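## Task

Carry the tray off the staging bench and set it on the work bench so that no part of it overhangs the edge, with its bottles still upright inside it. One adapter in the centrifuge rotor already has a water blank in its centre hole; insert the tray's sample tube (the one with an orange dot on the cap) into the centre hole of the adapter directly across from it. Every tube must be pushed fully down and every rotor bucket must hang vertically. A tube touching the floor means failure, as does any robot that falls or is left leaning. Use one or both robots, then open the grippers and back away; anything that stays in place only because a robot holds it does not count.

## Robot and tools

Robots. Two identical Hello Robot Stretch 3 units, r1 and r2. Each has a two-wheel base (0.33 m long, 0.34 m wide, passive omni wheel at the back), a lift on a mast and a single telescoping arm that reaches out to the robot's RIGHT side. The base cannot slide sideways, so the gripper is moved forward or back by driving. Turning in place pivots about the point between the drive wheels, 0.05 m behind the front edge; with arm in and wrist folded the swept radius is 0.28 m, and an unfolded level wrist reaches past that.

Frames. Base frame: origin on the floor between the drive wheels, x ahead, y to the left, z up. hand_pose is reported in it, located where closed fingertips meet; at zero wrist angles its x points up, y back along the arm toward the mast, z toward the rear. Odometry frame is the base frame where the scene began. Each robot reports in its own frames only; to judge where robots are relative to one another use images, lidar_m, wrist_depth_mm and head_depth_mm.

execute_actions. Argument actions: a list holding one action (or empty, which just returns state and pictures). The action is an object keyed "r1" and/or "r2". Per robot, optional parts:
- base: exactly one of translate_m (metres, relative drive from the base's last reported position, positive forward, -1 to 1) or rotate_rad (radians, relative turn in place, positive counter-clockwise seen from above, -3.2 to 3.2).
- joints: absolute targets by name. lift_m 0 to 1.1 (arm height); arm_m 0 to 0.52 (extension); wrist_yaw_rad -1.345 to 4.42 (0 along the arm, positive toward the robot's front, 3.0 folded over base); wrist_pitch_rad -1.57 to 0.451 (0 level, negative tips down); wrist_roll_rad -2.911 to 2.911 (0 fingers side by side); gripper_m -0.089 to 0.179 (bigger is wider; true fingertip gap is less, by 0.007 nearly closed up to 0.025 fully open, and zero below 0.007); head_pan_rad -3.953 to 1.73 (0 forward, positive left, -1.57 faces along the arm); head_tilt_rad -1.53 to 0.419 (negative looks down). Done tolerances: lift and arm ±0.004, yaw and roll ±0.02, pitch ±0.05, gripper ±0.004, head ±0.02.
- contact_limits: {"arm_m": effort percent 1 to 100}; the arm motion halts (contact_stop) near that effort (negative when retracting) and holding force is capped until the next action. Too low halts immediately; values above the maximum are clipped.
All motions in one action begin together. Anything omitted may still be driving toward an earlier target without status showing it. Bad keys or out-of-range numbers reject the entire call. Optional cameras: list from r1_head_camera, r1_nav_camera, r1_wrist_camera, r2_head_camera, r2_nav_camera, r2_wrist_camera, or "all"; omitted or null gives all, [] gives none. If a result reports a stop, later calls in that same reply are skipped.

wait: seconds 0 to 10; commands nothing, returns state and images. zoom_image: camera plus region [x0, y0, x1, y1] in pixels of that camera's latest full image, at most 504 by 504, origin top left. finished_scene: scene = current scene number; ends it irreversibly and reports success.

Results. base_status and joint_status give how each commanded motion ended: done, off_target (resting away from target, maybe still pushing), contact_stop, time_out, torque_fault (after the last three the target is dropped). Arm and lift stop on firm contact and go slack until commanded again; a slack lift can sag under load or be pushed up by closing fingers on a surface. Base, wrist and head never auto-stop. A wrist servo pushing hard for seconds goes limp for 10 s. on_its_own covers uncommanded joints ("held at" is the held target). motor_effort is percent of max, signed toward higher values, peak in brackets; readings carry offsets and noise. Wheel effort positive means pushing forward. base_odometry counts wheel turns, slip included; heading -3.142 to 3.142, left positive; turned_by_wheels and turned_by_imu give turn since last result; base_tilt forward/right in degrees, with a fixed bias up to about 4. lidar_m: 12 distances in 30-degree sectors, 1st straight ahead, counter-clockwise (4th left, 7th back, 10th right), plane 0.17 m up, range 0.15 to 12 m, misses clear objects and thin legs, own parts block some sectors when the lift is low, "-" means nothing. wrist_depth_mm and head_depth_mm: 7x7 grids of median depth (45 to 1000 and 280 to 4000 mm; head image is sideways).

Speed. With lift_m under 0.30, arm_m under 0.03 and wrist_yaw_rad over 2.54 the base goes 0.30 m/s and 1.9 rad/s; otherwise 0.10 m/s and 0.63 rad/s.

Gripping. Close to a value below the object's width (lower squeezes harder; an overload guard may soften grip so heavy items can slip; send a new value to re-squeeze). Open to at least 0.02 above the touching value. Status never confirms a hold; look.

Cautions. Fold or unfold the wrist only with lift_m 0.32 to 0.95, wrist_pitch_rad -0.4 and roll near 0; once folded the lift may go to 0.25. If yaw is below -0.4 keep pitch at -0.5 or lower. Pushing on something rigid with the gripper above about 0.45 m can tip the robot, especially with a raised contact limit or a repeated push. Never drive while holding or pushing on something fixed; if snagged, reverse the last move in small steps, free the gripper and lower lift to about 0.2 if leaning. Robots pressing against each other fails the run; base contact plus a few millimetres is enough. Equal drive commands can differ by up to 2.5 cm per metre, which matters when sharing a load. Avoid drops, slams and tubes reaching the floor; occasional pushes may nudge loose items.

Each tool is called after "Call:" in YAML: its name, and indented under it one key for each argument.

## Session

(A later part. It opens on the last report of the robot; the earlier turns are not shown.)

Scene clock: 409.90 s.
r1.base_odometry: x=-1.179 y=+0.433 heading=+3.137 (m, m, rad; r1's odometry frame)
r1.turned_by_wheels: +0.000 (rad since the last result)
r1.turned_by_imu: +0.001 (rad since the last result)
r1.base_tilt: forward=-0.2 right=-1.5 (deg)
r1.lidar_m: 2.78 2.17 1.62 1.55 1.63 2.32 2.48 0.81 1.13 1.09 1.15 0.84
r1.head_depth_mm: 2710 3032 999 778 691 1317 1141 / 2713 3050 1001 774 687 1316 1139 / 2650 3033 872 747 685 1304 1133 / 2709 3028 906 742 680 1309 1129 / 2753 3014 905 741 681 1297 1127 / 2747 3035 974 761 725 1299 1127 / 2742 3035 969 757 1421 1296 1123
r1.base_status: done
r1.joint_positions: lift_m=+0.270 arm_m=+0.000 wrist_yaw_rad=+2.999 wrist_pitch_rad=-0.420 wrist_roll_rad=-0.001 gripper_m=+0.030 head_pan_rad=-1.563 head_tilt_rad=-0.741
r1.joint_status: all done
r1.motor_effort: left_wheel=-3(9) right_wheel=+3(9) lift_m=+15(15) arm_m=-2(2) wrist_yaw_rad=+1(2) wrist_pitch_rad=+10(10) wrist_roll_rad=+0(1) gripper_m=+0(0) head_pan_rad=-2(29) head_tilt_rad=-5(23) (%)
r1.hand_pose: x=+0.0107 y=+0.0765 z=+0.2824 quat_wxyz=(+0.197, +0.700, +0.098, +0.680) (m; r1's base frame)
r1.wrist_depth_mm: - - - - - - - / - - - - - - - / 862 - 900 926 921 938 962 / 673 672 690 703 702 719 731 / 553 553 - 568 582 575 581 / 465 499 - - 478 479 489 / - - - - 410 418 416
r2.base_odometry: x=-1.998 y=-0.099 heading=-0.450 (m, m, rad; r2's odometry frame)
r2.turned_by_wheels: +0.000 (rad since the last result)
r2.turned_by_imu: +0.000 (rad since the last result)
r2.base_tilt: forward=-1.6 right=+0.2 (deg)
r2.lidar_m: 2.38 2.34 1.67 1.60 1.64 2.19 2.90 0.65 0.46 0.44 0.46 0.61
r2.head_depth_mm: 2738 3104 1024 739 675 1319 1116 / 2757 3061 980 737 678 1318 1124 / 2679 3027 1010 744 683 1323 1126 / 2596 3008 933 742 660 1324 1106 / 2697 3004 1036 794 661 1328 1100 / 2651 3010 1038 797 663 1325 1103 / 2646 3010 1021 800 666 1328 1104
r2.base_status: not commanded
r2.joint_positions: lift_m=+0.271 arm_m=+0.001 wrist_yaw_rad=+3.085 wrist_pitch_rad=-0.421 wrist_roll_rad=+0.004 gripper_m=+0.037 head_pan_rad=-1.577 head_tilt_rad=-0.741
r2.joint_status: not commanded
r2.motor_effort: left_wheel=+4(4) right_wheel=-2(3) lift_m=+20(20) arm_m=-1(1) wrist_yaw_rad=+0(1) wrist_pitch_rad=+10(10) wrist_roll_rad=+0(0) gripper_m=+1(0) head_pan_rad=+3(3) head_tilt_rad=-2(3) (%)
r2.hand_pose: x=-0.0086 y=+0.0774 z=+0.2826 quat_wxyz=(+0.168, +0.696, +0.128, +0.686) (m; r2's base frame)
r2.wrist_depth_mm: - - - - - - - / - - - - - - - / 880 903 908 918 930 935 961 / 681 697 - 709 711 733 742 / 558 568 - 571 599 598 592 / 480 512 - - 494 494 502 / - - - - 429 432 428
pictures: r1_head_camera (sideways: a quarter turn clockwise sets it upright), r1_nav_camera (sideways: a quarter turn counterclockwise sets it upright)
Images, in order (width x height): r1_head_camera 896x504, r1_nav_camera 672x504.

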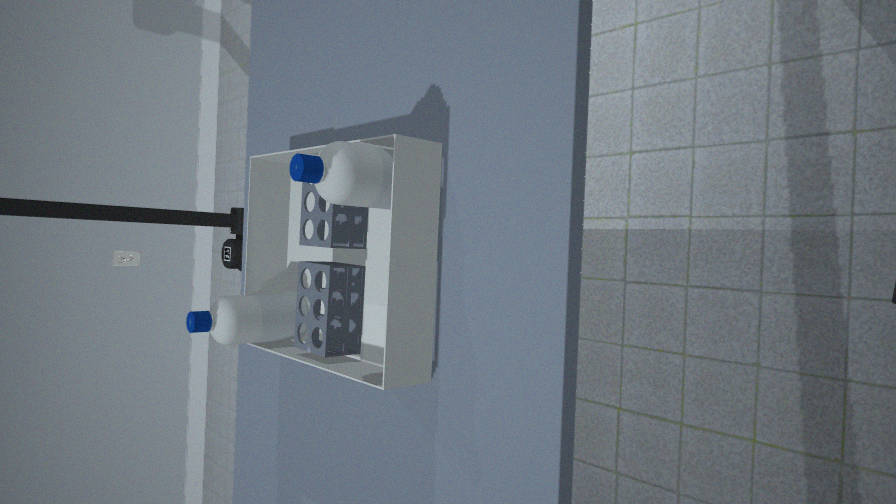

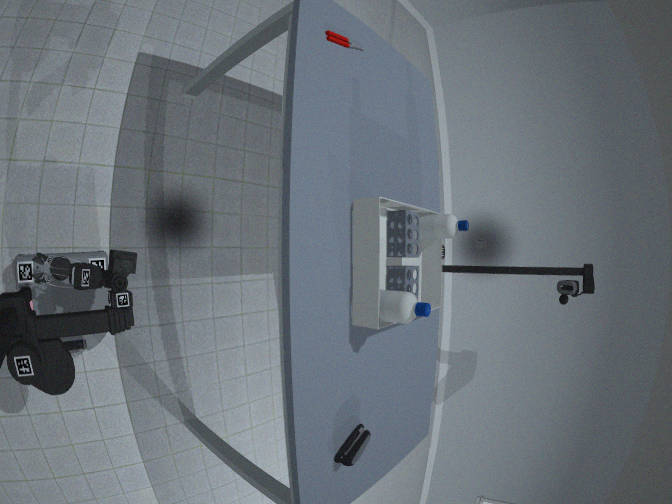

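Call:
execute_actions:
  actions:
    - {"r1":{"base":{"translate_m":0.03},"joints":{"lift_m":0.94}},"r2":{"base":{"translate_m":-0.095},"joints":{"lift_m":0.94}}}
  cameras: []

Call:
execute_actions:
  actions:
    - {"r1":{"joints":{"wrist_yaw_rad":0}},"r2":{"joints":{"wrist_yaw_rad":0}}}
  cameras: []

Call:
execute_actions:
  actions:
    - {"r1":{"joints":{"lift_m":1.09,"wrist_pitch_rad":-1.5,"wrist_roll_rad":1.57,"gripper_m":0.08,"arm_m":0.4}},"r2":{"joints":{"lift_m":1.09,"wrist_pitch_rad":-1.5,"wrist_roll_rad":1.57,"gripper_m":0.08,"arm_m":0.4}}}

Scene clock: 429.30 s.
r1.base_odometry: x=-1.209 y=+0.433 heading=+3.137 (m, m, rad; r1's odometry frame)
r1.turned_by_wheels: +0.000 (rad since the last result)
r1.turned_by_imu: +0.002 (rad since the last result)
r1.base_tilt: forward=-0.4 right=-1.5 (deg)
r1.lidar_m: 2.75 2.17 1.62 1.56 1.62 2.31 2.51 0.84 1.13 1.10 1.15 0.81
r1.head_depth_mm: 2728 3035 1002 817 - 1249 1143 / 2725 3007 963 772 - 1255 1139 / 2728 3034 903 747 - - - / 2674 3001 930 744 - - - / 2737 2996 929 741 - 1236 1124 / 2774 3063 976 762 679 1269 1127 / 2754 3053 967 755 1414 1292 1122
r1.base_status: done
r1.joint_positions: lift_m=+0.940 arm_m=+0.000 wrist_yaw_rad=+2.999 wrist_pitch_rad=-0.420 wrist_roll_rad=-0.001 gripper_m=+0.030 head_pan_rad=-1.563 head_tilt_rad=-0.741
r1.joint_status: all done
r1.motor_effort: left_wheel=-3(10) right_wheel=+3(8) lift_m=+22(24) arm_m=-3(2) wrist_yaw_rad=+1(1) wrist_pitch_rad=+10(11) wrist_roll_rad=+0(0) gripper_m=+0(1) head_pan_rad=-2(3) head_tilt_rad=-4(5) (%)
r1.hand_pose: x=+0.0106 y=+0.0765 z=+0.9519 quat_wxyz=(+0.197, +0.700, +0.098, +0.680) (m; r1's base frame)
r1.wrist_depth_mm: - - - - - - - / - - - - - - - / - - - - - - - / - - - - - - - / - - - - - - - / - - - - - - - / - - - - - - -
r2.base_odometry: x=-2.083 y=-0.058 heading=-0.450 (m, m, rad; r2's odometry frame)
r2.turned_by_wheels: +0.000 (rad since the last result)
r2.turned_by_imu: +0.000 (rad since the last result)
r2.base_tilt: forward=-1.5 right=+0.2 (deg)
r2.lidar_m: 2.48 2.33 1.67 1.59 1.64 2.19 2.81 0.65 0.47 0.45 0.46 0.62
r2.head_depth_mm: 2749 3012 1029 830 - 1065 1119 / 2742 3054 1022 761 - - 1137 / 2660 3107 1002 736 - - - / 2612 3010 1002 743 681 - 1128 / 2657 2913 914 743 691 - 1103 / 2669 3021 1035 771 663 1335 1110 / 2678 3072 1041 797 666 1319 1105
r2.base_status: done
r2.joint_positions: lift_m=+0.939 arm_m=+0.001 wrist_yaw_rad=+3.085 wrist_pitch_rad=-0.421 wrist_roll_rad=+0.004 gripper_m=+0.037 head_pan_rad=-1.577 head_tilt_rad=-0.741
r2.joint_status: all done
r2.motor_effort: left_wheel=+3(13) right_wheel=-2(7) lift_m=+63(64) arm_m=-1(1) wrist_yaw_rad=-1(0) wrist_pitch_rad=+10(10) wrist_roll_rad=+1(0) gripper_m=+0(0) head_pan_rad=+3(3) head_tilt_rad=-3(3) (%)
r2.hand_pose: x=-0.0086 y=+0.0774 z=+0.9513 quat_wxyz=(+0.168, +0.696, +0.128, +0.686) (m; r2's base frame)
r2.wrist_depth_mm: - - - - - - - / - - - - - - - / - - - - - - - / - - - - - - - / - - - - - - - / - - - - - - - / - - - - - - -
pictures: none
No camera images: the call's "cameras" was empty. Leave "cameras" out to get every camera's image.

Scene clock: 431.83 s.
r1.base_odometry: x=-1.209 y=+0.433 heading=+3.137 (m, m, rad; r1's odometry frame)
r1.turned_by_wheels: +0.000 (rad since the last result)
r1.turned_by_imu: +0.001 (rad since the last result)
r1.base_tilt: forward=-0.3 right=-1.4 (deg)
r1.lidar_m: 2.75 2.16 1.61 1.55 1.63 2.30 2.51 0.83 1.13 1.10 1.15 0.81
r1.head_depth_mm: 2718 3054 997 816 - - - / 2743 3016 958 774 - - 1086 / 2688 3054 901 751 - - 1094 / 2628 3000 929 754 664 1307 1110 / 2770 3017 930 741 679 1294 1125 / 2759 3028 975 761 1426 1298 1126 / 2775 3057 968 757 1417 1296 1123
r1.base_status: not commanded
r1.joint_positions: lift_m=+0.940 arm_m=+0.000 wrist_yaw_rad=+0.002 wrist_pitch_rad=-0.420 wrist_roll_rad=-0.001 gripper_m=+0.030 head_pan_rad=-1.563 head_tilt_rad=-0.741
r1.joint_status: all done
r1.motor_effort: left_wheel=-3(3) right_wheel=+3(3) lift_m=+22(22) arm_m=-3(3) wrist_yaw_rad=-3(2) wrist_pitch_rad=+10(10) wrist_roll_rad=+0(0) gripper_m=+1(2) head_pan_rad=-3(3) head_tilt_rad=-5(5) (%)
r1.hand_pose: x=-0.0210 y=-0.3694 z=+0.9519 quat_wxyz=(+0.692, +0.149, -0.691, -0.147) (m; r1's base frame)
r1.wrist_depth_mm: - - - - - - - / - 952 896 804 - - - / 661 672 622 617 629 715 734 / 513 518 477 468 492 550 547 / 417 422 447 435 446 441 446 / 355 359 349 364 367 371 373 / 327 327 330 331 335 337 341
r2.base_odometry: x=-2.083 y=-0.058 heading=-0.450 (m, m, rad; r2's odometry frame)
r2.turned_by_wheels: +0.000 (rad since the last result)
r2.turned_by_imu: +0.000 (rad since the last result)
r2.base_tilt: forward=-1.5 right=+0.2 (deg)
r2.lidar_m: 2.48 2.34 1.67 1.59 1.64 2.19 2.80 0.65 0.47 0.45 0.46 0.61
r2.head_depth_mm: 2739 3095 1024 830 - - - / 2726 3024 1021 761 - - 1099 / 2723 3039 1003 721 - - - / 2613 3087 1001 748 - 1327 1108 / 2631 2939 917 744 661 1324 1102 / 2680 3028 1041 766 663 1315 1110 / 2605 3033 1042 798 665 1336 1101
r2.base_status: not commanded
r2.joint_positions: lift_m=+0.939 arm_m=+0.001 wrist_yaw_rad=+0.002 wrist_pitch_rad=-0.421 wrist_roll_rad=+0.004 gripper_m=+0.037 head_pan_rad=-1.577 head_tilt_rad=-0.741
r2.joint_status: all done
r2.motor_effort: left_wheel=+3(3) right_wheel=-2(2) lift_m=+63(63) arm_m=-1(1) wrist_yaw_rad=-2(2) wrist_pitch_rad=+10(10) wrist_roll_rad=+0(1) gripper_m=+0(0) head_pan_rad=+3(3) head_tilt_rad=-3(3) (%)
r2.hand_pose: x=-0.0210 y=-0.3703 z=+0.9513 quat_wxyz=(+0.690, +0.148, -0.692, -0.148) (m; r2's base frame)
r2.wrist_depth_mm: - - - - - - - / - - 908 772 - - - / 679 685 621 600 422 724 742 / 520 527 440 443 441 561 567 / 431 437 448 445 449 455 458 / 368 369 358 373 364 380 384 / 316 319 324 323 325 329 330
pictures: none
No camera images: the call's "cameras" was empty. Leave "cameras" out to get every camera's image.

Scene clock: 435.97 s.
r1.base_odometry: x=-1.209 y=+0.433 heading=+3.137 (m, m, rad; r1's odometry frame)
r1.turned_by_wheels: +0.000 (rad since the last result)
r1.turned_by_imu: +0.001 (rad since the last result)
r1.base_tilt: forward=-0.3 right=-1.4 (deg)
r1.lidar_m: 2.75 2.17 1.62 1.55 1.62 2.31 2.51 0.83 1.13 1.10 1.14 0.81
r1.head_depth_mm: 2685 3013 1004 777 690 1319 1143 / 2756 3069 958 752 687 1313 1140 / 2800 3047 896 747 684 1309 1134 / 2702 3047 930 744 680 1303 1131 / 2734 2989 928 739 677 1293 1130 / 2756 3007 972 761 1421 1296 1126 / 2772 2995 965 759 1413 1291 1126
r1.base_status: not commanded
r1.joint_positions: lift_m=+1.090 arm_m=+0.400 wrist_yaw_rad=+0.000 wrist_pitch_rad=-1.492 wrist_roll_rad=+1.567 gripper_m=+0.080 head_pan_rad=-1.563 head_tilt_rad=-0.741
r1.joint_status: all done
r1.motor_effort: left_wheel=-3(3) right_wheel=+3(3) lift_m=+22(22) arm_m=+4(6) wrist_yaw_rad=+0(2) wrist_pitch_rad=-4(10) wrist_roll_rad=+1(1) gripper_m=+0(79) head_pan_rad=-2(2) head_tilt_rad=-5(5) (%)
r1.hand_pose: x=-0.0215 y=-0.5404 z=+0.9711 quat_wxyz=(+0.002, +0.001, -0.734, -0.679) (m; r1's base frame)
r1.wrist_depth_mm: 292 207 304 342 342 - - / 306 218 293 353 351 - - / 313 367 366 363 362 - - / 358 380 379 378 377 - - / 334 392 390 390 - - - / 347 373 403 403 407 - - / 430 429 429 419 - - -
r2.base_odometry: x=-2.083 y=-0.058 heading=-0.450 (m, m, rad; r2's odometry frame)
r2.turned_by_wheels: +0.000 (rad since the last result)
r2.turned_by_imu: +0.000 (rad since the last result)
r2.base_tilt: forward=-1.6 right=+0.2 (deg)
r2.lidar_m: 2.47 2.34 1.67 1.59 1.64 2.20 2.81 0.65 0.47 0.45 0.46 0.61
r2.head_depth_mm: 2755 3084 1029 786 676 1325 1115 / 2821 3080 1031 758 678 1319 1113 / 2754 3121 1004 736 678 1324 1121 / 866 3060 993 741 678 1322 1120 / 2623 2879 910 746 662 1326 1100 / 2685 2989 1034 770 662 1324 1101 / 2655 3026 1039 797 664 1329 1101
r2.base_status: not commanded
r2.joint_positions: lift_m=+1.089 arm_m=+0.400 wrist_yaw_rad=+0.000 wrist_pitch_rad=-1.492 wrist_roll_rad=+1.566 gripper_m=+0.080 head_pan_rad=-1.577 head_tilt_rad=-0.741
r2.joint_status: all done
r2.motor_effort: left_wheel=+3(3) right_wheel=-2(2) lift_m=+63(68) arm_m=+3(3) wrist_yaw_rad=+0(2) wrist_pitch_rad=-4(9) wrist_roll_rad=+2(2) gripper_m=+0(79) head_pan_rad=+3(3) head_tilt_rad=-3(2) (%)
r2.hand_pose: x=-0.0215 y=-0.5405 z=+0.9707 quat_wxyz=(+0.002, +0.002, -0.734, -0.679) (m; r2's base frame)
r2.wrist_depth_mm: 310 181 215 342 333 - - / 343 311 242 349 344 - - / 355 349 371 364 354 - - / 397 368 384 375 368 - - / 400 366 393 384 383 - - / 383 358 392 398 396 - - / 451 437 425 415 409 - -
pictures: r1_head_camera (sideways: a quarter turn clockwise sets it upright), r1_nav_camera (sideways: a quarter turn counterclockwise sets it upright), r1_wrist_camera, r2_head_camera (sideways: a quarter turn clockwise sets it upright), r2_nav_camera (sideways: a quarter turn counterclockwise sets it upright), r2_wrist_camera
Images, in order (width x height): r1_head_camera 896x504, r1_nav_camera 672x504, r1_wrist_camera 644x364, r2_head_camera 896x504, r2_nav_camera 672x504, r2_wrist_camera 644x364.

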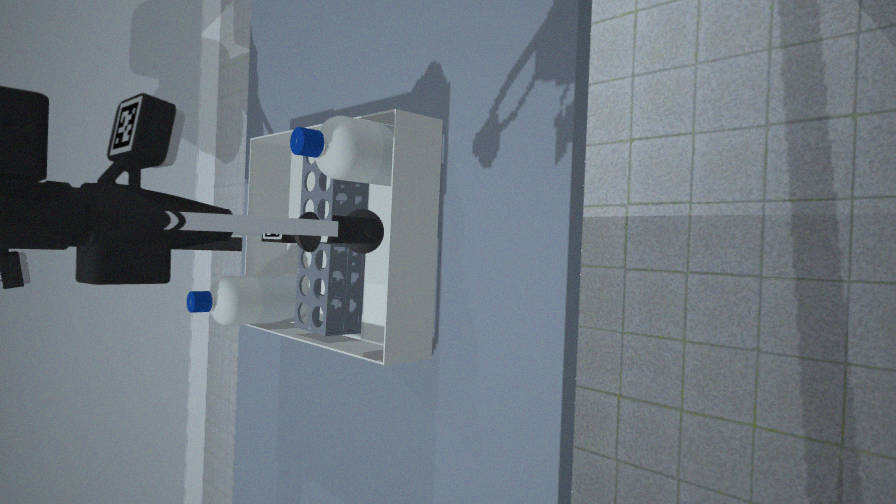

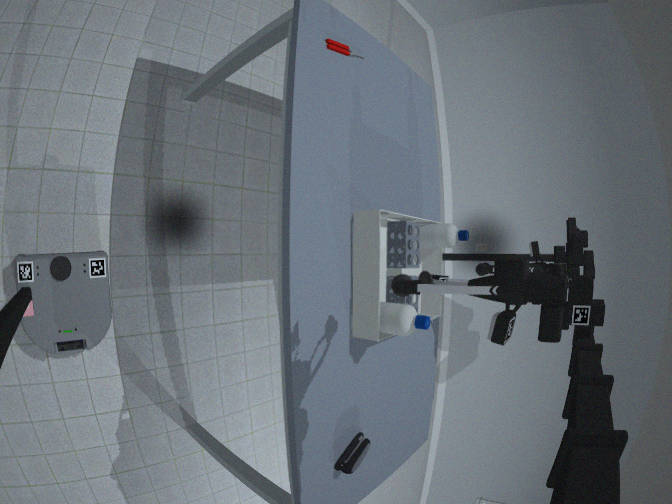

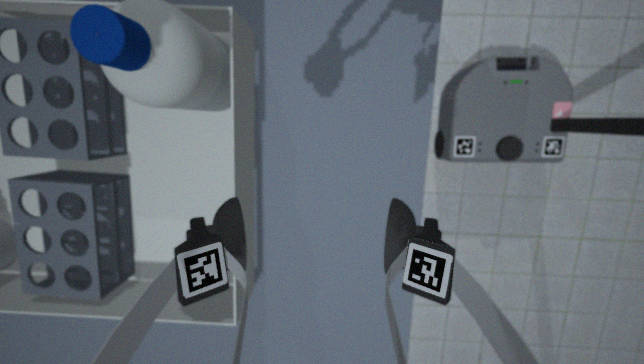

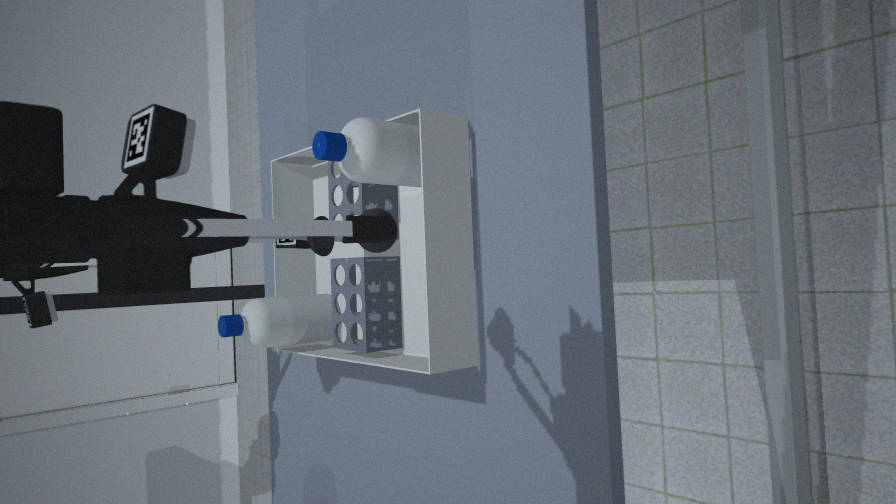

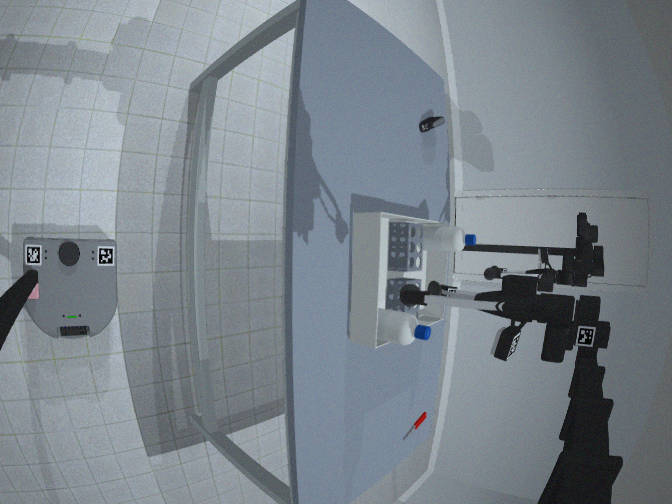

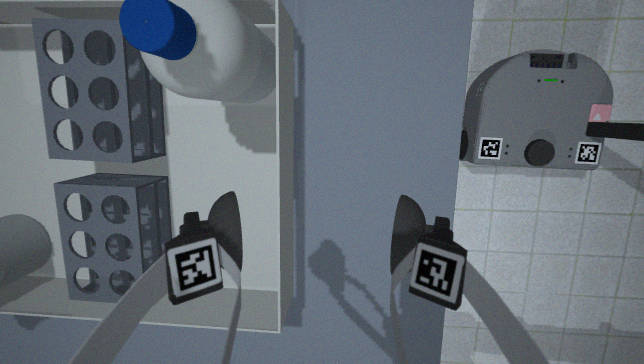

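Call:
execute_actions:
  actions:
    - {"r1":{"joints":{"lift_m":1.0,"arm_m":0.47}},"r2":{"joints":{"lift_m":1.0,"arm_m":0.432}}}
  cameras: ["r1_wrist_camera","r2_wrist_camera","r1_head_camera","r2_head_camera"]

Scene clock: 444.67 s.
r1.base_odometry: x=-1.209 y=+0.433 heading=+3.137 (m, m, rad; r1's odometry frame)
r1.turned_by_wheels: +0.000 (rad since the last result)
r1.turned_by_imu: +0.001 (rad since the last result)
r1.base_tilt: forward=-0.2 right=-1.4 (deg)
r1.lidar_m: 2.75 2.16 1.62 1.55 1.63 2.31 2.51 0.83 1.13 1.10 1.15 0.81
r1.head_depth_mm: 2608 - 964 779 688 1315 1138 / - 3034 960 752 685 1315 1141 / - 3063 901 750 683 1307 1134 / 2627 2962 906 745 682 1299 1135 / 2740 2994 928 740 681 1301 1129 / 2762 3002 974 760 1415 1297 1119 / 2767 3026 968 757 1415 1298 1123
r1.base_status: not commanded
r1.joint_positions: lift_m=+1.000 arm_m=+0.470 wrist_yaw_rad=+0.000 wrist_pitch_rad=-1.493 wrist_roll_rad=+1.567 gripper_m=+0.080 head_pan_rad=-1.563 head_tilt_rad=-0.741
r1.joint_status: all done
r1.motor_effort: left_wheel=-3(3) right_wheel=+3(3) lift_m=+14(21) arm_m=+4(4) wrist_yaw_rad=-1(0) wrist_pitch_rad=-3(4) wrist_roll_rad=+1(1) gripper_m=+0(1) head_pan_rad=-2(3) head_tilt_rad=-5(5) (%)
r1.hand_pose: x=-0.0215 y=-0.6103 z=+0.8816 quat_wxyz=(+0.002, +0.001, -0.734, -0.679) (m; r1's base frame)
r1.wrist_depth_mm: 233 121 123 253 254 253 965 / 239 241 137 262 263 260 - / 218 274 274 272 271 267 - / 247 284 283 281 280 277 - / 235 290 291 291 287 290 - / 245 286 306 301 300 298 - / 254 286 304 311 310 - -
r2.base_odometry: x=-2.083 y=-0.058 heading=-0.450 (m, m, rad; r2's odometry frame)
r2.turned_by_wheels: +0.000 (rad since the last result)
r2.turned_by_imu: +0.000 (rad since the last result)
r2.base_tilt: forward=-1.5 right=+0.3 (deg)
r2.lidar_m: 2.48 2.33 1.66 1.59 1.64 2.19 2.81 0.66 0.47 0.45 0.46 0.61
r2.head_depth_mm: 2642 - 1020 786 676 1318 1119 / 2655 3122 1024 759 676 1320 1125 / - - 969 734 677 1326 1122 / 804 - 986 742 679 1318 1123 / 2581 2913 915 742 661 1323 1101 / 2660 3024 1038 767 661 1317 1105 / 2610 3014 1038 796 666 1335 1101
r2.base_status: not commanded
r2.joint_positions: lift_m=+1.001 arm_m=+0.432 wrist_yaw_rad=+0.000 wrist_pitch_rad=-1.493 wrist_roll_rad=+1.566 gripper_m=+0.080 head_pan_rad=-1.577 head_tilt_rad=-0.741
r2.joint_status: all done
r2.motor_effort: left_wheel=+3(3) right_wheel=-2(2) lift_m=+19(57) arm_m=+3(1) wrist_yaw_rad=-3(0) wrist_pitch_rad=-4(4) wrist_roll_rad=+2(2) gripper_m=+0(0) head_pan_rad=+3(3) head_tilt_rad=-3(3) (%)
r2.hand_pose: x=-0.0215 y=-0.5724 z=+0.8820 quat_wxyz=(+0.002, +0.002, -0.734, -0.679) (m; r2's base frame)
r2.wrist_depth_mm: 240 125 131 254 252 247 927 / 220 242 160 264 260 254 - / 226 279 276 273 267 263 - / 264 289 287 281 275 272 - / 246 297 295 293 285 281 - / 255 284 308 301 299 - - / 265 304 313 311 308 303 -
pictures: r1_head_camera (sideways: a quarter turn clockwise sets it upright), r1_wrist_camera, r2_head_camera (sideways: a quarter turn clockwise sets it upright), r2_wrist_camera
Images, in order (width x height): r1_head_camera 896x504, r1_wrist_camera 644x364, r2_head_camera 896x504, r2_wrist_camera 644x364.

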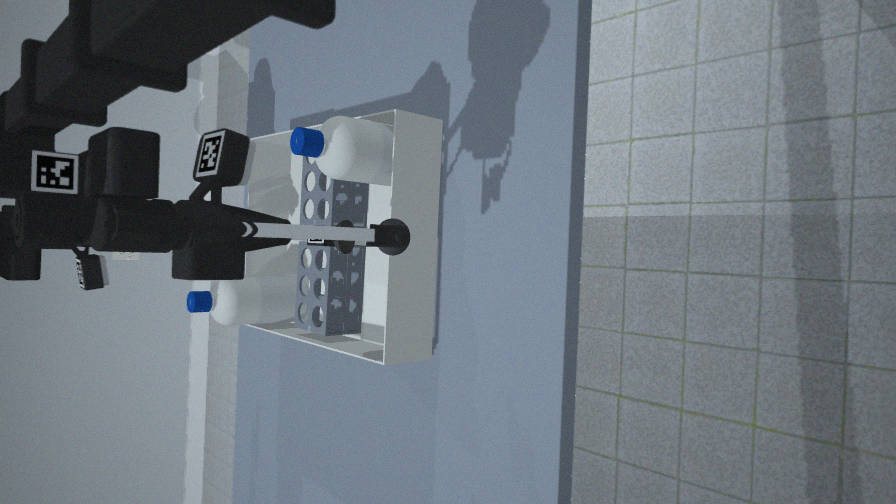

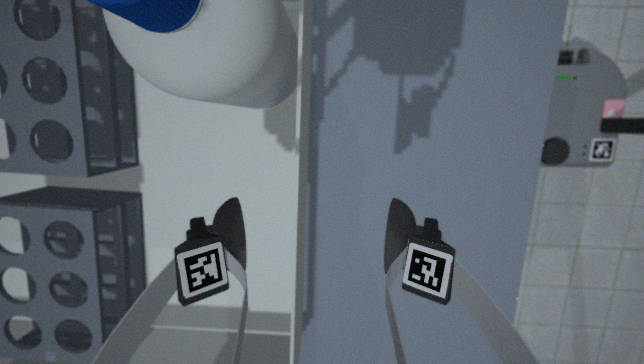

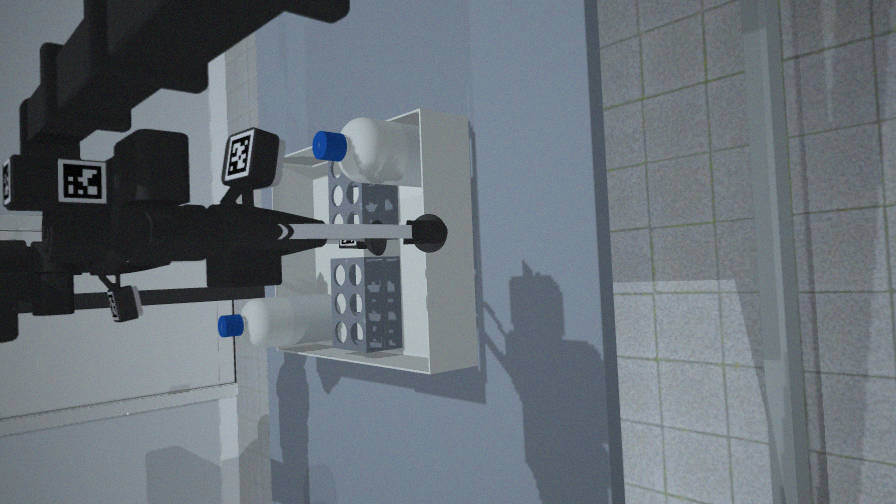

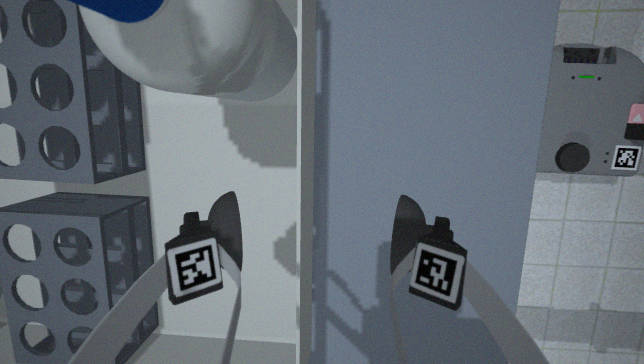

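Call:
execute_actions:
  actions:
    - {"r1":{"joints":{"lift_m":0.95,"arm_m":0.478}},"r2":{"joints":{"lift_m":0.95,"arm_m":0.44}}}
  cameras: []

Call:
execute_actions:
  actions:
    - {"r1":{"joints":{"gripper_m":-0.04}},"r2":{"joints":{"gripper_m":-0.04}}}
  cameras: ["r1_wrist_camera","r2_wrist_camera","r1_head_camera"]

Scene clock: 451.10 s.
r1.base_odometry: x=-1.209 y=+0.433 heading=+3.137 (m, m, rad; r1's odometry frame)
r1.turned_by_wheels: +0.000 (rad since the last result)
r1.turned_by_imu: +0.001 (rad since the last result)
r1.base_tilt: forward=-0.3 right=-1.4 (deg)
r1.lidar_m: 2.75 2.17 1.62 1.55 1.63 2.30 2.51 0.84 1.13 1.10 1.15 0.81
r1.head_depth_mm: 2697 2947 - 754 690 1322 1142 / 2650 3072 958 751 687 1311 1141 / 2612 - 877 748 683 1313 1141 / 817 3014 904 744 681 1302 1135 / 2760 2990 929 742 681 1298 1124 / 2758 2989 971 760 1420 1294 1129 / 2766 3036 969 760 1420 1293 1125
r1.base_status: not commanded
r1.joint_positions: lift_m=+0.950 arm_m=+0.478 wrist_yaw_rad=+0.000 wrist_pitch_rad=-1.493 wrist_roll_rad=+1.567 gripper_m=+0.080 head_pan_rad=-1.563 head_tilt_rad=-0.741
r1.joint_status: all done
r1.motor_effort: left_wheel=-3(3) right_wheel=+2(3) lift_m=+15(14) arm_m=+3(5) wrist_yaw_rad=+0(0) wrist_pitch_rad=-3(3) wrist_roll_rad=+1(1) gripper_m=+0(0) head_pan_rad=-2(3) head_tilt_rad=-5(4) (%)
r1.hand_pose: x=-0.0215 y=-0.6182 z=+0.8316 quat_wxyz=(+0.002, +0.001, -0.734, -0.679) (m; r1's base frame)
r1.wrist_depth_mm: 82 76 84 206 208 206 205 / 212 89 112 214 214 212 210 / 219 224 223 222 221 219 217 / 226 233 231 228 228 226 227 / 212 240 237 237 235 233 - / 215 247 248 246 245 241 - / 225 257 258 255 253 250 -
r2.base_odometry: x=-2.083 y=-0.058 heading=-0.450 (m, m, rad; r2's odometry frame)
r2.turned_by_wheels: +0.000 (rad since the last result)
r2.turned_by_imu: +0.000 (rad since the last result)
r2.base_tilt: forward=-1.5 right=+0.2 (deg)
r2.lidar_m: 2.48 2.34 1.67 1.59 1.64 2.19 2.81 0.66 0.47 0.45 0.46 0.61
r2.head_depth_mm: 2727 3040 - 761 678 1321 1113 / 2760 - 980 759 674 1325 1120 / 2687 - 885 734 680 1329 1122 / 2547 2992 946 741 681 1333 1122 / 956 2894 915 745 662 1333 1099 / 2645 3008 1040 767 663 1324 1095 / 2629 3027 1033 800 661 1338 1099
r2.base_status: not commanded
r2.joint_positions: lift_m=+0.951 arm_m=+0.440 wrist_yaw_rad=+0.000 wrist_pitch_rad=-1.493 wrist_roll_rad=+1.566 gripper_m=+0.080 head_pan_rad=-1.577 head_tilt_rad=-0.741
r2.joint_status: all done
r2.motor_effort: left_wheel=+3(3) right_wheel=-2(2) lift_m=+19(21) arm_m=+2(2) wrist_yaw_rad=-2(2) wrist_pitch_rad=-4(4) wrist_roll_rad=+2(2) gripper_m=+1(1) head_pan_rad=+3(3) head_tilt_rad=-3(3) (%)
r2.hand_pose: x=-0.0215 y=-0.5804 z=+0.8320 quat_wxyz=(+0.002, +0.002, -0.734, -0.679) (m; r2's base frame)
r2.wrist_depth_mm: - 82 104 206 206 201 199 / 222 99 144 214 212 208 204 / 227 231 227 223 218 215 210 / 214 238 233 229 226 220 219 / 220 245 241 237 233 227 - / 224 253 251 244 243 236 - / 234 265 261 254 249 243 -
pictures: none
No camera images: the call's "cameras" was empty. Leave "cameras" out to get every camera's image.

Scene clock: 452.80 s.
r1.base_odometry: x=-1.209 y=+0.433 heading=+3.137 (m, m, rad; r1's odometry frame)
r1.turned_by_wheels: +0.000 (rad since the last result)
r1.turned_by_imu: +0.000 (rad since the last result)
r1.base_tilt: forward=-0.2 right=-1.4 (deg)
r1.lidar_m: 2.75 2.17 1.62 1.55 1.62 2.31 2.51 0.83 1.13 1.10 1.15 0.81
r1.head_depth_mm: 2702 2973 - 753 690 1322 1139 / 2667 3075 959 752 687 1314 1135 / 2625 - 878 746 685 1309 1131 / 813 2998 904 746 683 1303 1129 / 2723 2977 930 742 680 1302 1130 / 2756 2996 974 762 723 1292 1127 / 2746 3042 965 757 1417 1295 1123
r1.base_status: not commanded
r1.joint_positions: lift_m=+0.950 arm_m=+0.478 wrist_yaw_rad=-0.001 wrist_pitch_rad=-1.472 wrist_roll_rad=+1.572 gripper_m=-0.039 head_pan_rad=-1.563 head_tilt_rad=-0.741
r1.joint_status: all done
r1.motor_effort: left_wheel=-3(3) right_wheel=+3(3) lift_m=+16(16) arm_m=+2(3) wrist_yaw_rad=+1(1) wrist_pitch_rad=-14(15) wrist_roll_rad=-1(1) gripper_m=-17(92) head_pan_rad=-2(3) head_tilt_rad=-4(4) (%)
r1.hand_pose: x=-0.0215 y=-0.6236 z=+0.8315 quat_wxyz=(-0.001, -0.001, -0.741, -0.672) (m; r1's base frame)
r1.wrist_depth_mm: 188 77 81 153 206 203 201 / 205 90 105 213 212 209 207 / 200 227 223 221 218 215 213 / 204 235 232 228 226 223 220 / 202 241 240 - 235 230 229 / 219 249 249 247 242 237 - / 229 257 256 254 251 246 -
r2.base_odometry: x=-2.083 y=-0.058 heading=-0.450 (m, m, rad; r2's odometry frame)
r2.turned_by_wheels: +0.000 (rad since the last result)
r2.turned_by_imu: +0.000 (rad since the last result)
r2.base_tilt: forward=-1.5 right=+0.4 (deg)
r2.lidar_m: 2.48 2.33 1.67 1.59 1.63 2.19 2.81 0.66 0.47 0.45 0.46 0.61
r2.head_depth_mm: 2752 3057 - 762 674 1323 1116 / 2740 - 983 760 679 1321 1123 / 2669 - 897 735 677 1336 1118 / 2573 3007 945 746 680 1316 1125 / 912 2937 920 743 665 1330 1098 / 2700 3012 1034 773 663 1321 1104 / 2674 3015 1037 796 662 1336 1108
r2.base_status: not commanded
r2.joint_positions: lift_m=+0.951 arm_m=+0.440 wrist_yaw_rad=+0.000 wrist_pitch_rad=-1.474 wrist_roll_rad=+1.566 gripper_m=-0.039 head_pan_rad=-1.577 head_tilt_rad=-0.741
r2.joint_status: all done
r2.motor_effort: left_wheel=+3(3) right_wheel=-2(2) lift_m=+19(20) arm_m=+1(2) wrist_yaw_rad=-1(1) wrist_pitch_rad=-13(13) wrist_roll_rad=+2(2) gripper_m=-15(92) head_pan_rad=+2(3) head_tilt_rad=-3(3) (%)
r2.hand_pose: x=-0.0215 y=-0.5853 z=+0.8320 quat_wxyz=(+0.002, +0.001, -0.740, -0.672) (m; r2's base frame)
r2.wrist_depth_mm: - 82 94 204 204 200 195 / 201 96 136 213 211 205 201 / 207 232 227 222 218 211 207 / 213 242 233 229 224 218 215 / 220 248 245 - 231 226 971 / 230 257 252 247 238 232 - / 237 266 261 253 250 240 -
pictures: r1_head_camera (sideways: a quarter turn clockwise sets it upright), r1_wrist_camera, r2_wrist_camera
Images, in order (width x height): r1_head_camera 896x504, r1_wrist_camera 644x364, r2_wrist_camera 644x364.

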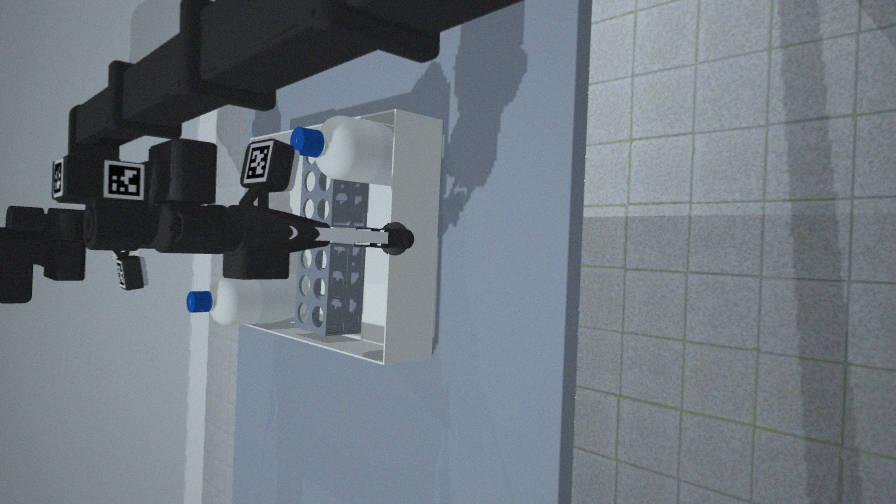

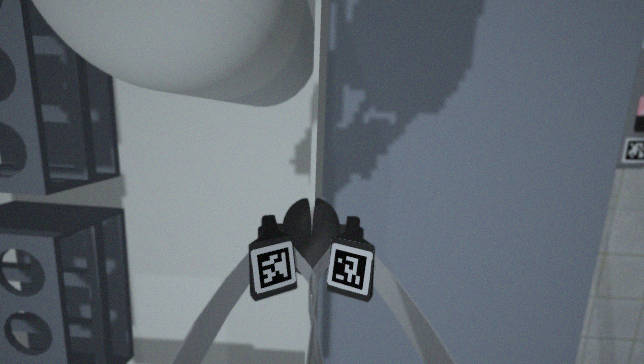

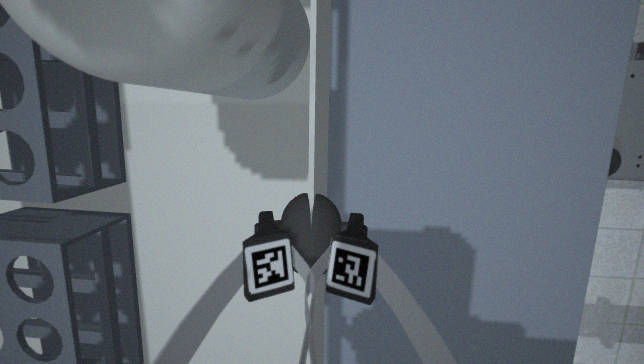

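Call:
execute_actions:
  actions:
    - {"r1":{"joints":{"lift_m":0.975,"wrist_pitch_rad":-1.47}},"r2":{"joints":{"lift_m":0.976,"wrist_pitch_rad":-1.47}}}
  cameras: ["r1_wrist_camera","r2_wrist_camera","r1_head_camera","r2_head_camera"]

Scene clock: 457.30 s.
r1.base_odometry: x=-1.209 y=+0.433 heading=+3.137 (m, m, rad; r1's odometry frame)
r1.turned_by_wheels: +0.000 (rad since the last result)
r1.turned_by_imu: +0.001 (rad since the last result)
r1.base_tilt: forward=-0.2 right=-1.4 (deg)
r1.lidar_m: 2.76 2.16 1.62 1.55 1.63 2.31 2.51 0.84 1.13 1.10 1.15 0.81
r1.head_depth_mm: 2626 - 978 779 690 1310 1144 / 2639 3058 960 751 688 1319 1134 / 2573 3127 895 746 683 1308 1135 / 809 3014 910 745 683 1305 1131 / 2753 3012 926 741 678 1301 1129 / 2743 3017 976 760 1422 1302 1128 / 2747 3015 969 758 1424 1296 1120
r1.base_status: not commanded
r1.joint_positions: lift_m=+0.975 arm_m=+0.478 wrist_yaw_rad=-0.001 wrist_pitch_rad=-1.469 wrist_roll_rad=+1.572 gripper_m=-0.039 head_pan_rad=-1.563 head_tilt_rad=-0.741
r1.joint_status: all done
r1.motor_effort: left_wheel=-3(3) right_wheel=+3(3) lift_m=+23(25) arm_m=+3(2) wrist_yaw_rad=+1(1) wrist_pitch_rad=+0(14) wrist_roll_rad=-1(2) gripper_m=-15(17) head_pan_rad=-2(2) head_tilt_rad=-4(5) (%)
r1.hand_pose: x=-0.0215 y=-0.6244 z=+0.8560 quat_wxyz=(-0.001, -0.001, -0.742, -0.671) (m; r1's base frame)
r1.wrist_depth_mm: 210 100 99 161 228 226 224 / 216 219 113 225 237 232 230 / 221 250 249 246 244 239 237 / 201 260 257 254 251 247 - / 212 267 267 - 260 255 - / 217 276 276 276 268 264 - / 226 279 284 282 280 273 -
r2.base_odometry: x=-2.083 y=-0.058 heading=-0.450 (m, m, rad; r2's odometry frame)
r2.turned_by_wheels: +0.000 (rad since the last result)
r2.turned_by_imu: +0.000 (rad since the last result)
r2.base_tilt: forward=-1.5 right=+0.2 (deg)
r2.lidar_m: 2.48 2.33 1.67 1.60 1.64 2.19 2.80 0.65 0.47 0.45 0.46 0.61
r2.head_depth_mm: 2771 - 988 786 676 1323 1115 / 2684 3108 1026 759 680 1319 1116 / 2620 - 882 737 675 1327 1117 / 834 3012 949 746 680 1320 1125 / 2581 2942 914 743 663 1321 1105 / 2674 3038 1036 767 663 1328 1107 / 2680 3016 1036 792 663 1326 1105
r2.base_status: not commanded
r2.joint_positions: lift_m=+0.975 arm_m=+0.440 wrist_yaw_rad=+0.000 wrist_pitch_rad=-1.469 wrist_roll_rad=+1.566 gripper_m=-0.039 head_pan_rad=-1.577 head_tilt_rad=-0.741
r2.joint_status: all done
r2.motor_effort: left_wheel=+3(3) right_wheel=-2(2) lift_m=+63(69) arm_m=+1(1) wrist_yaw_rad=+0(2) wrist_pitch_rad=+0(12) wrist_roll_rad=+2(2) gripper_m=-13(15) head_pan_rad=+3(3) head_tilt_rad=-2(2) (%)
r2.hand_pose: x=-0.0215 y=-0.5865 z=+0.8566 quat_wxyz=(+0.002, +0.001, -0.742, -0.671) (m; r2's base frame)
r2.wrist_depth_mm: 191 102 106 199 227 222 218 / 229 222 135 236 235 229 223 / 202 256 253 247 241 235 230 / 238 267 262 254 250 243 969 / 222 274 271 - 257 250 - / 231 280 285 - 266 258 - / 239 287 290 282 276 267 -
pictures: r1_head_camera (sideways: a quarter turn clockwise sets it upright), r1_wrist_camera, r2_head_camera (sideways: a quarter turn clockwise sets it upright), r2_wrist_camera
Images, in order (width x height): r1_head_camera 896x504, r1_wrist_camera 644x364, r2_head_camera 896x504, r2_wrist_camera 644x364.

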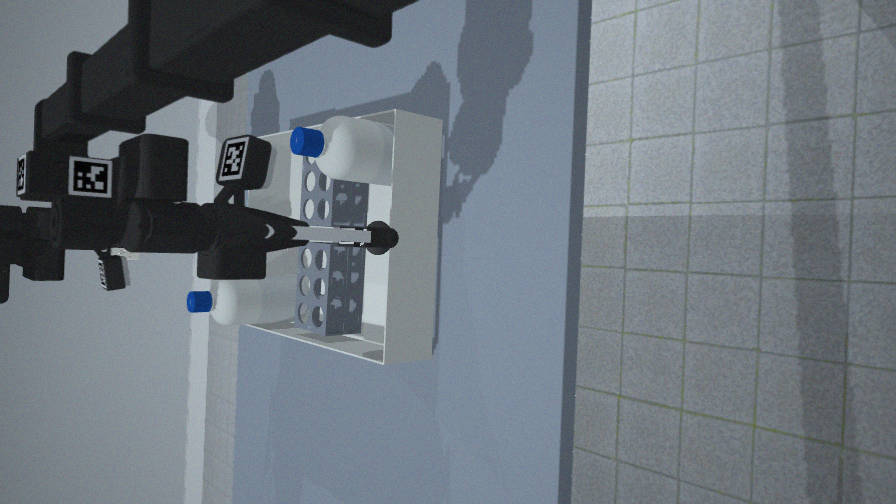

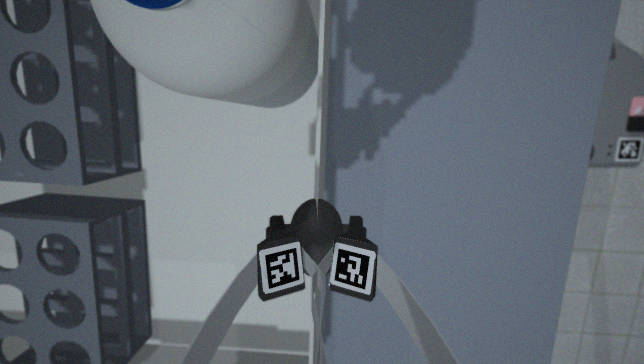

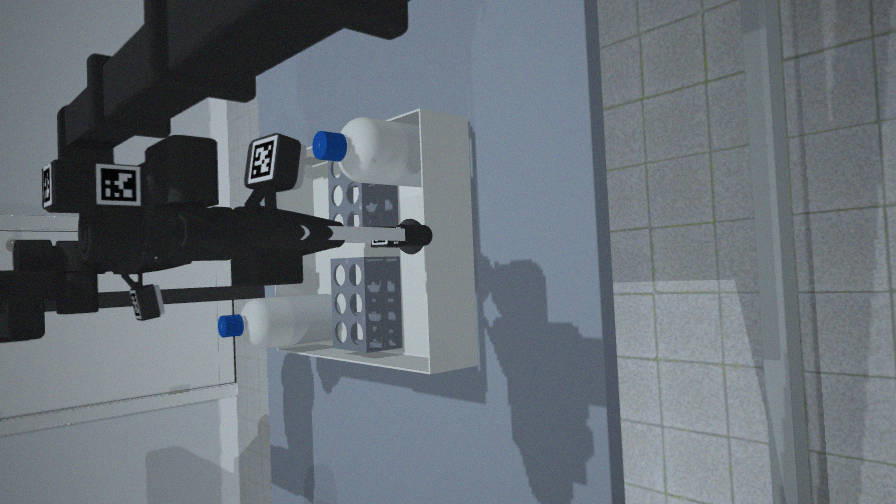

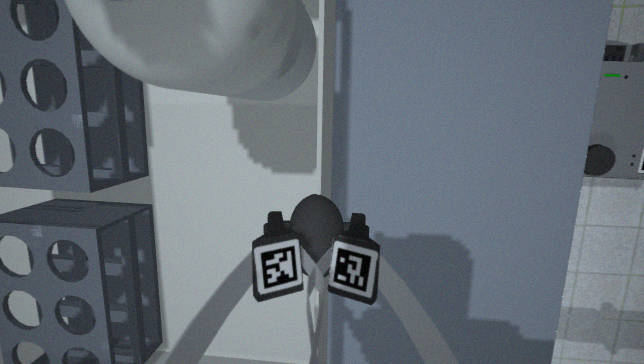

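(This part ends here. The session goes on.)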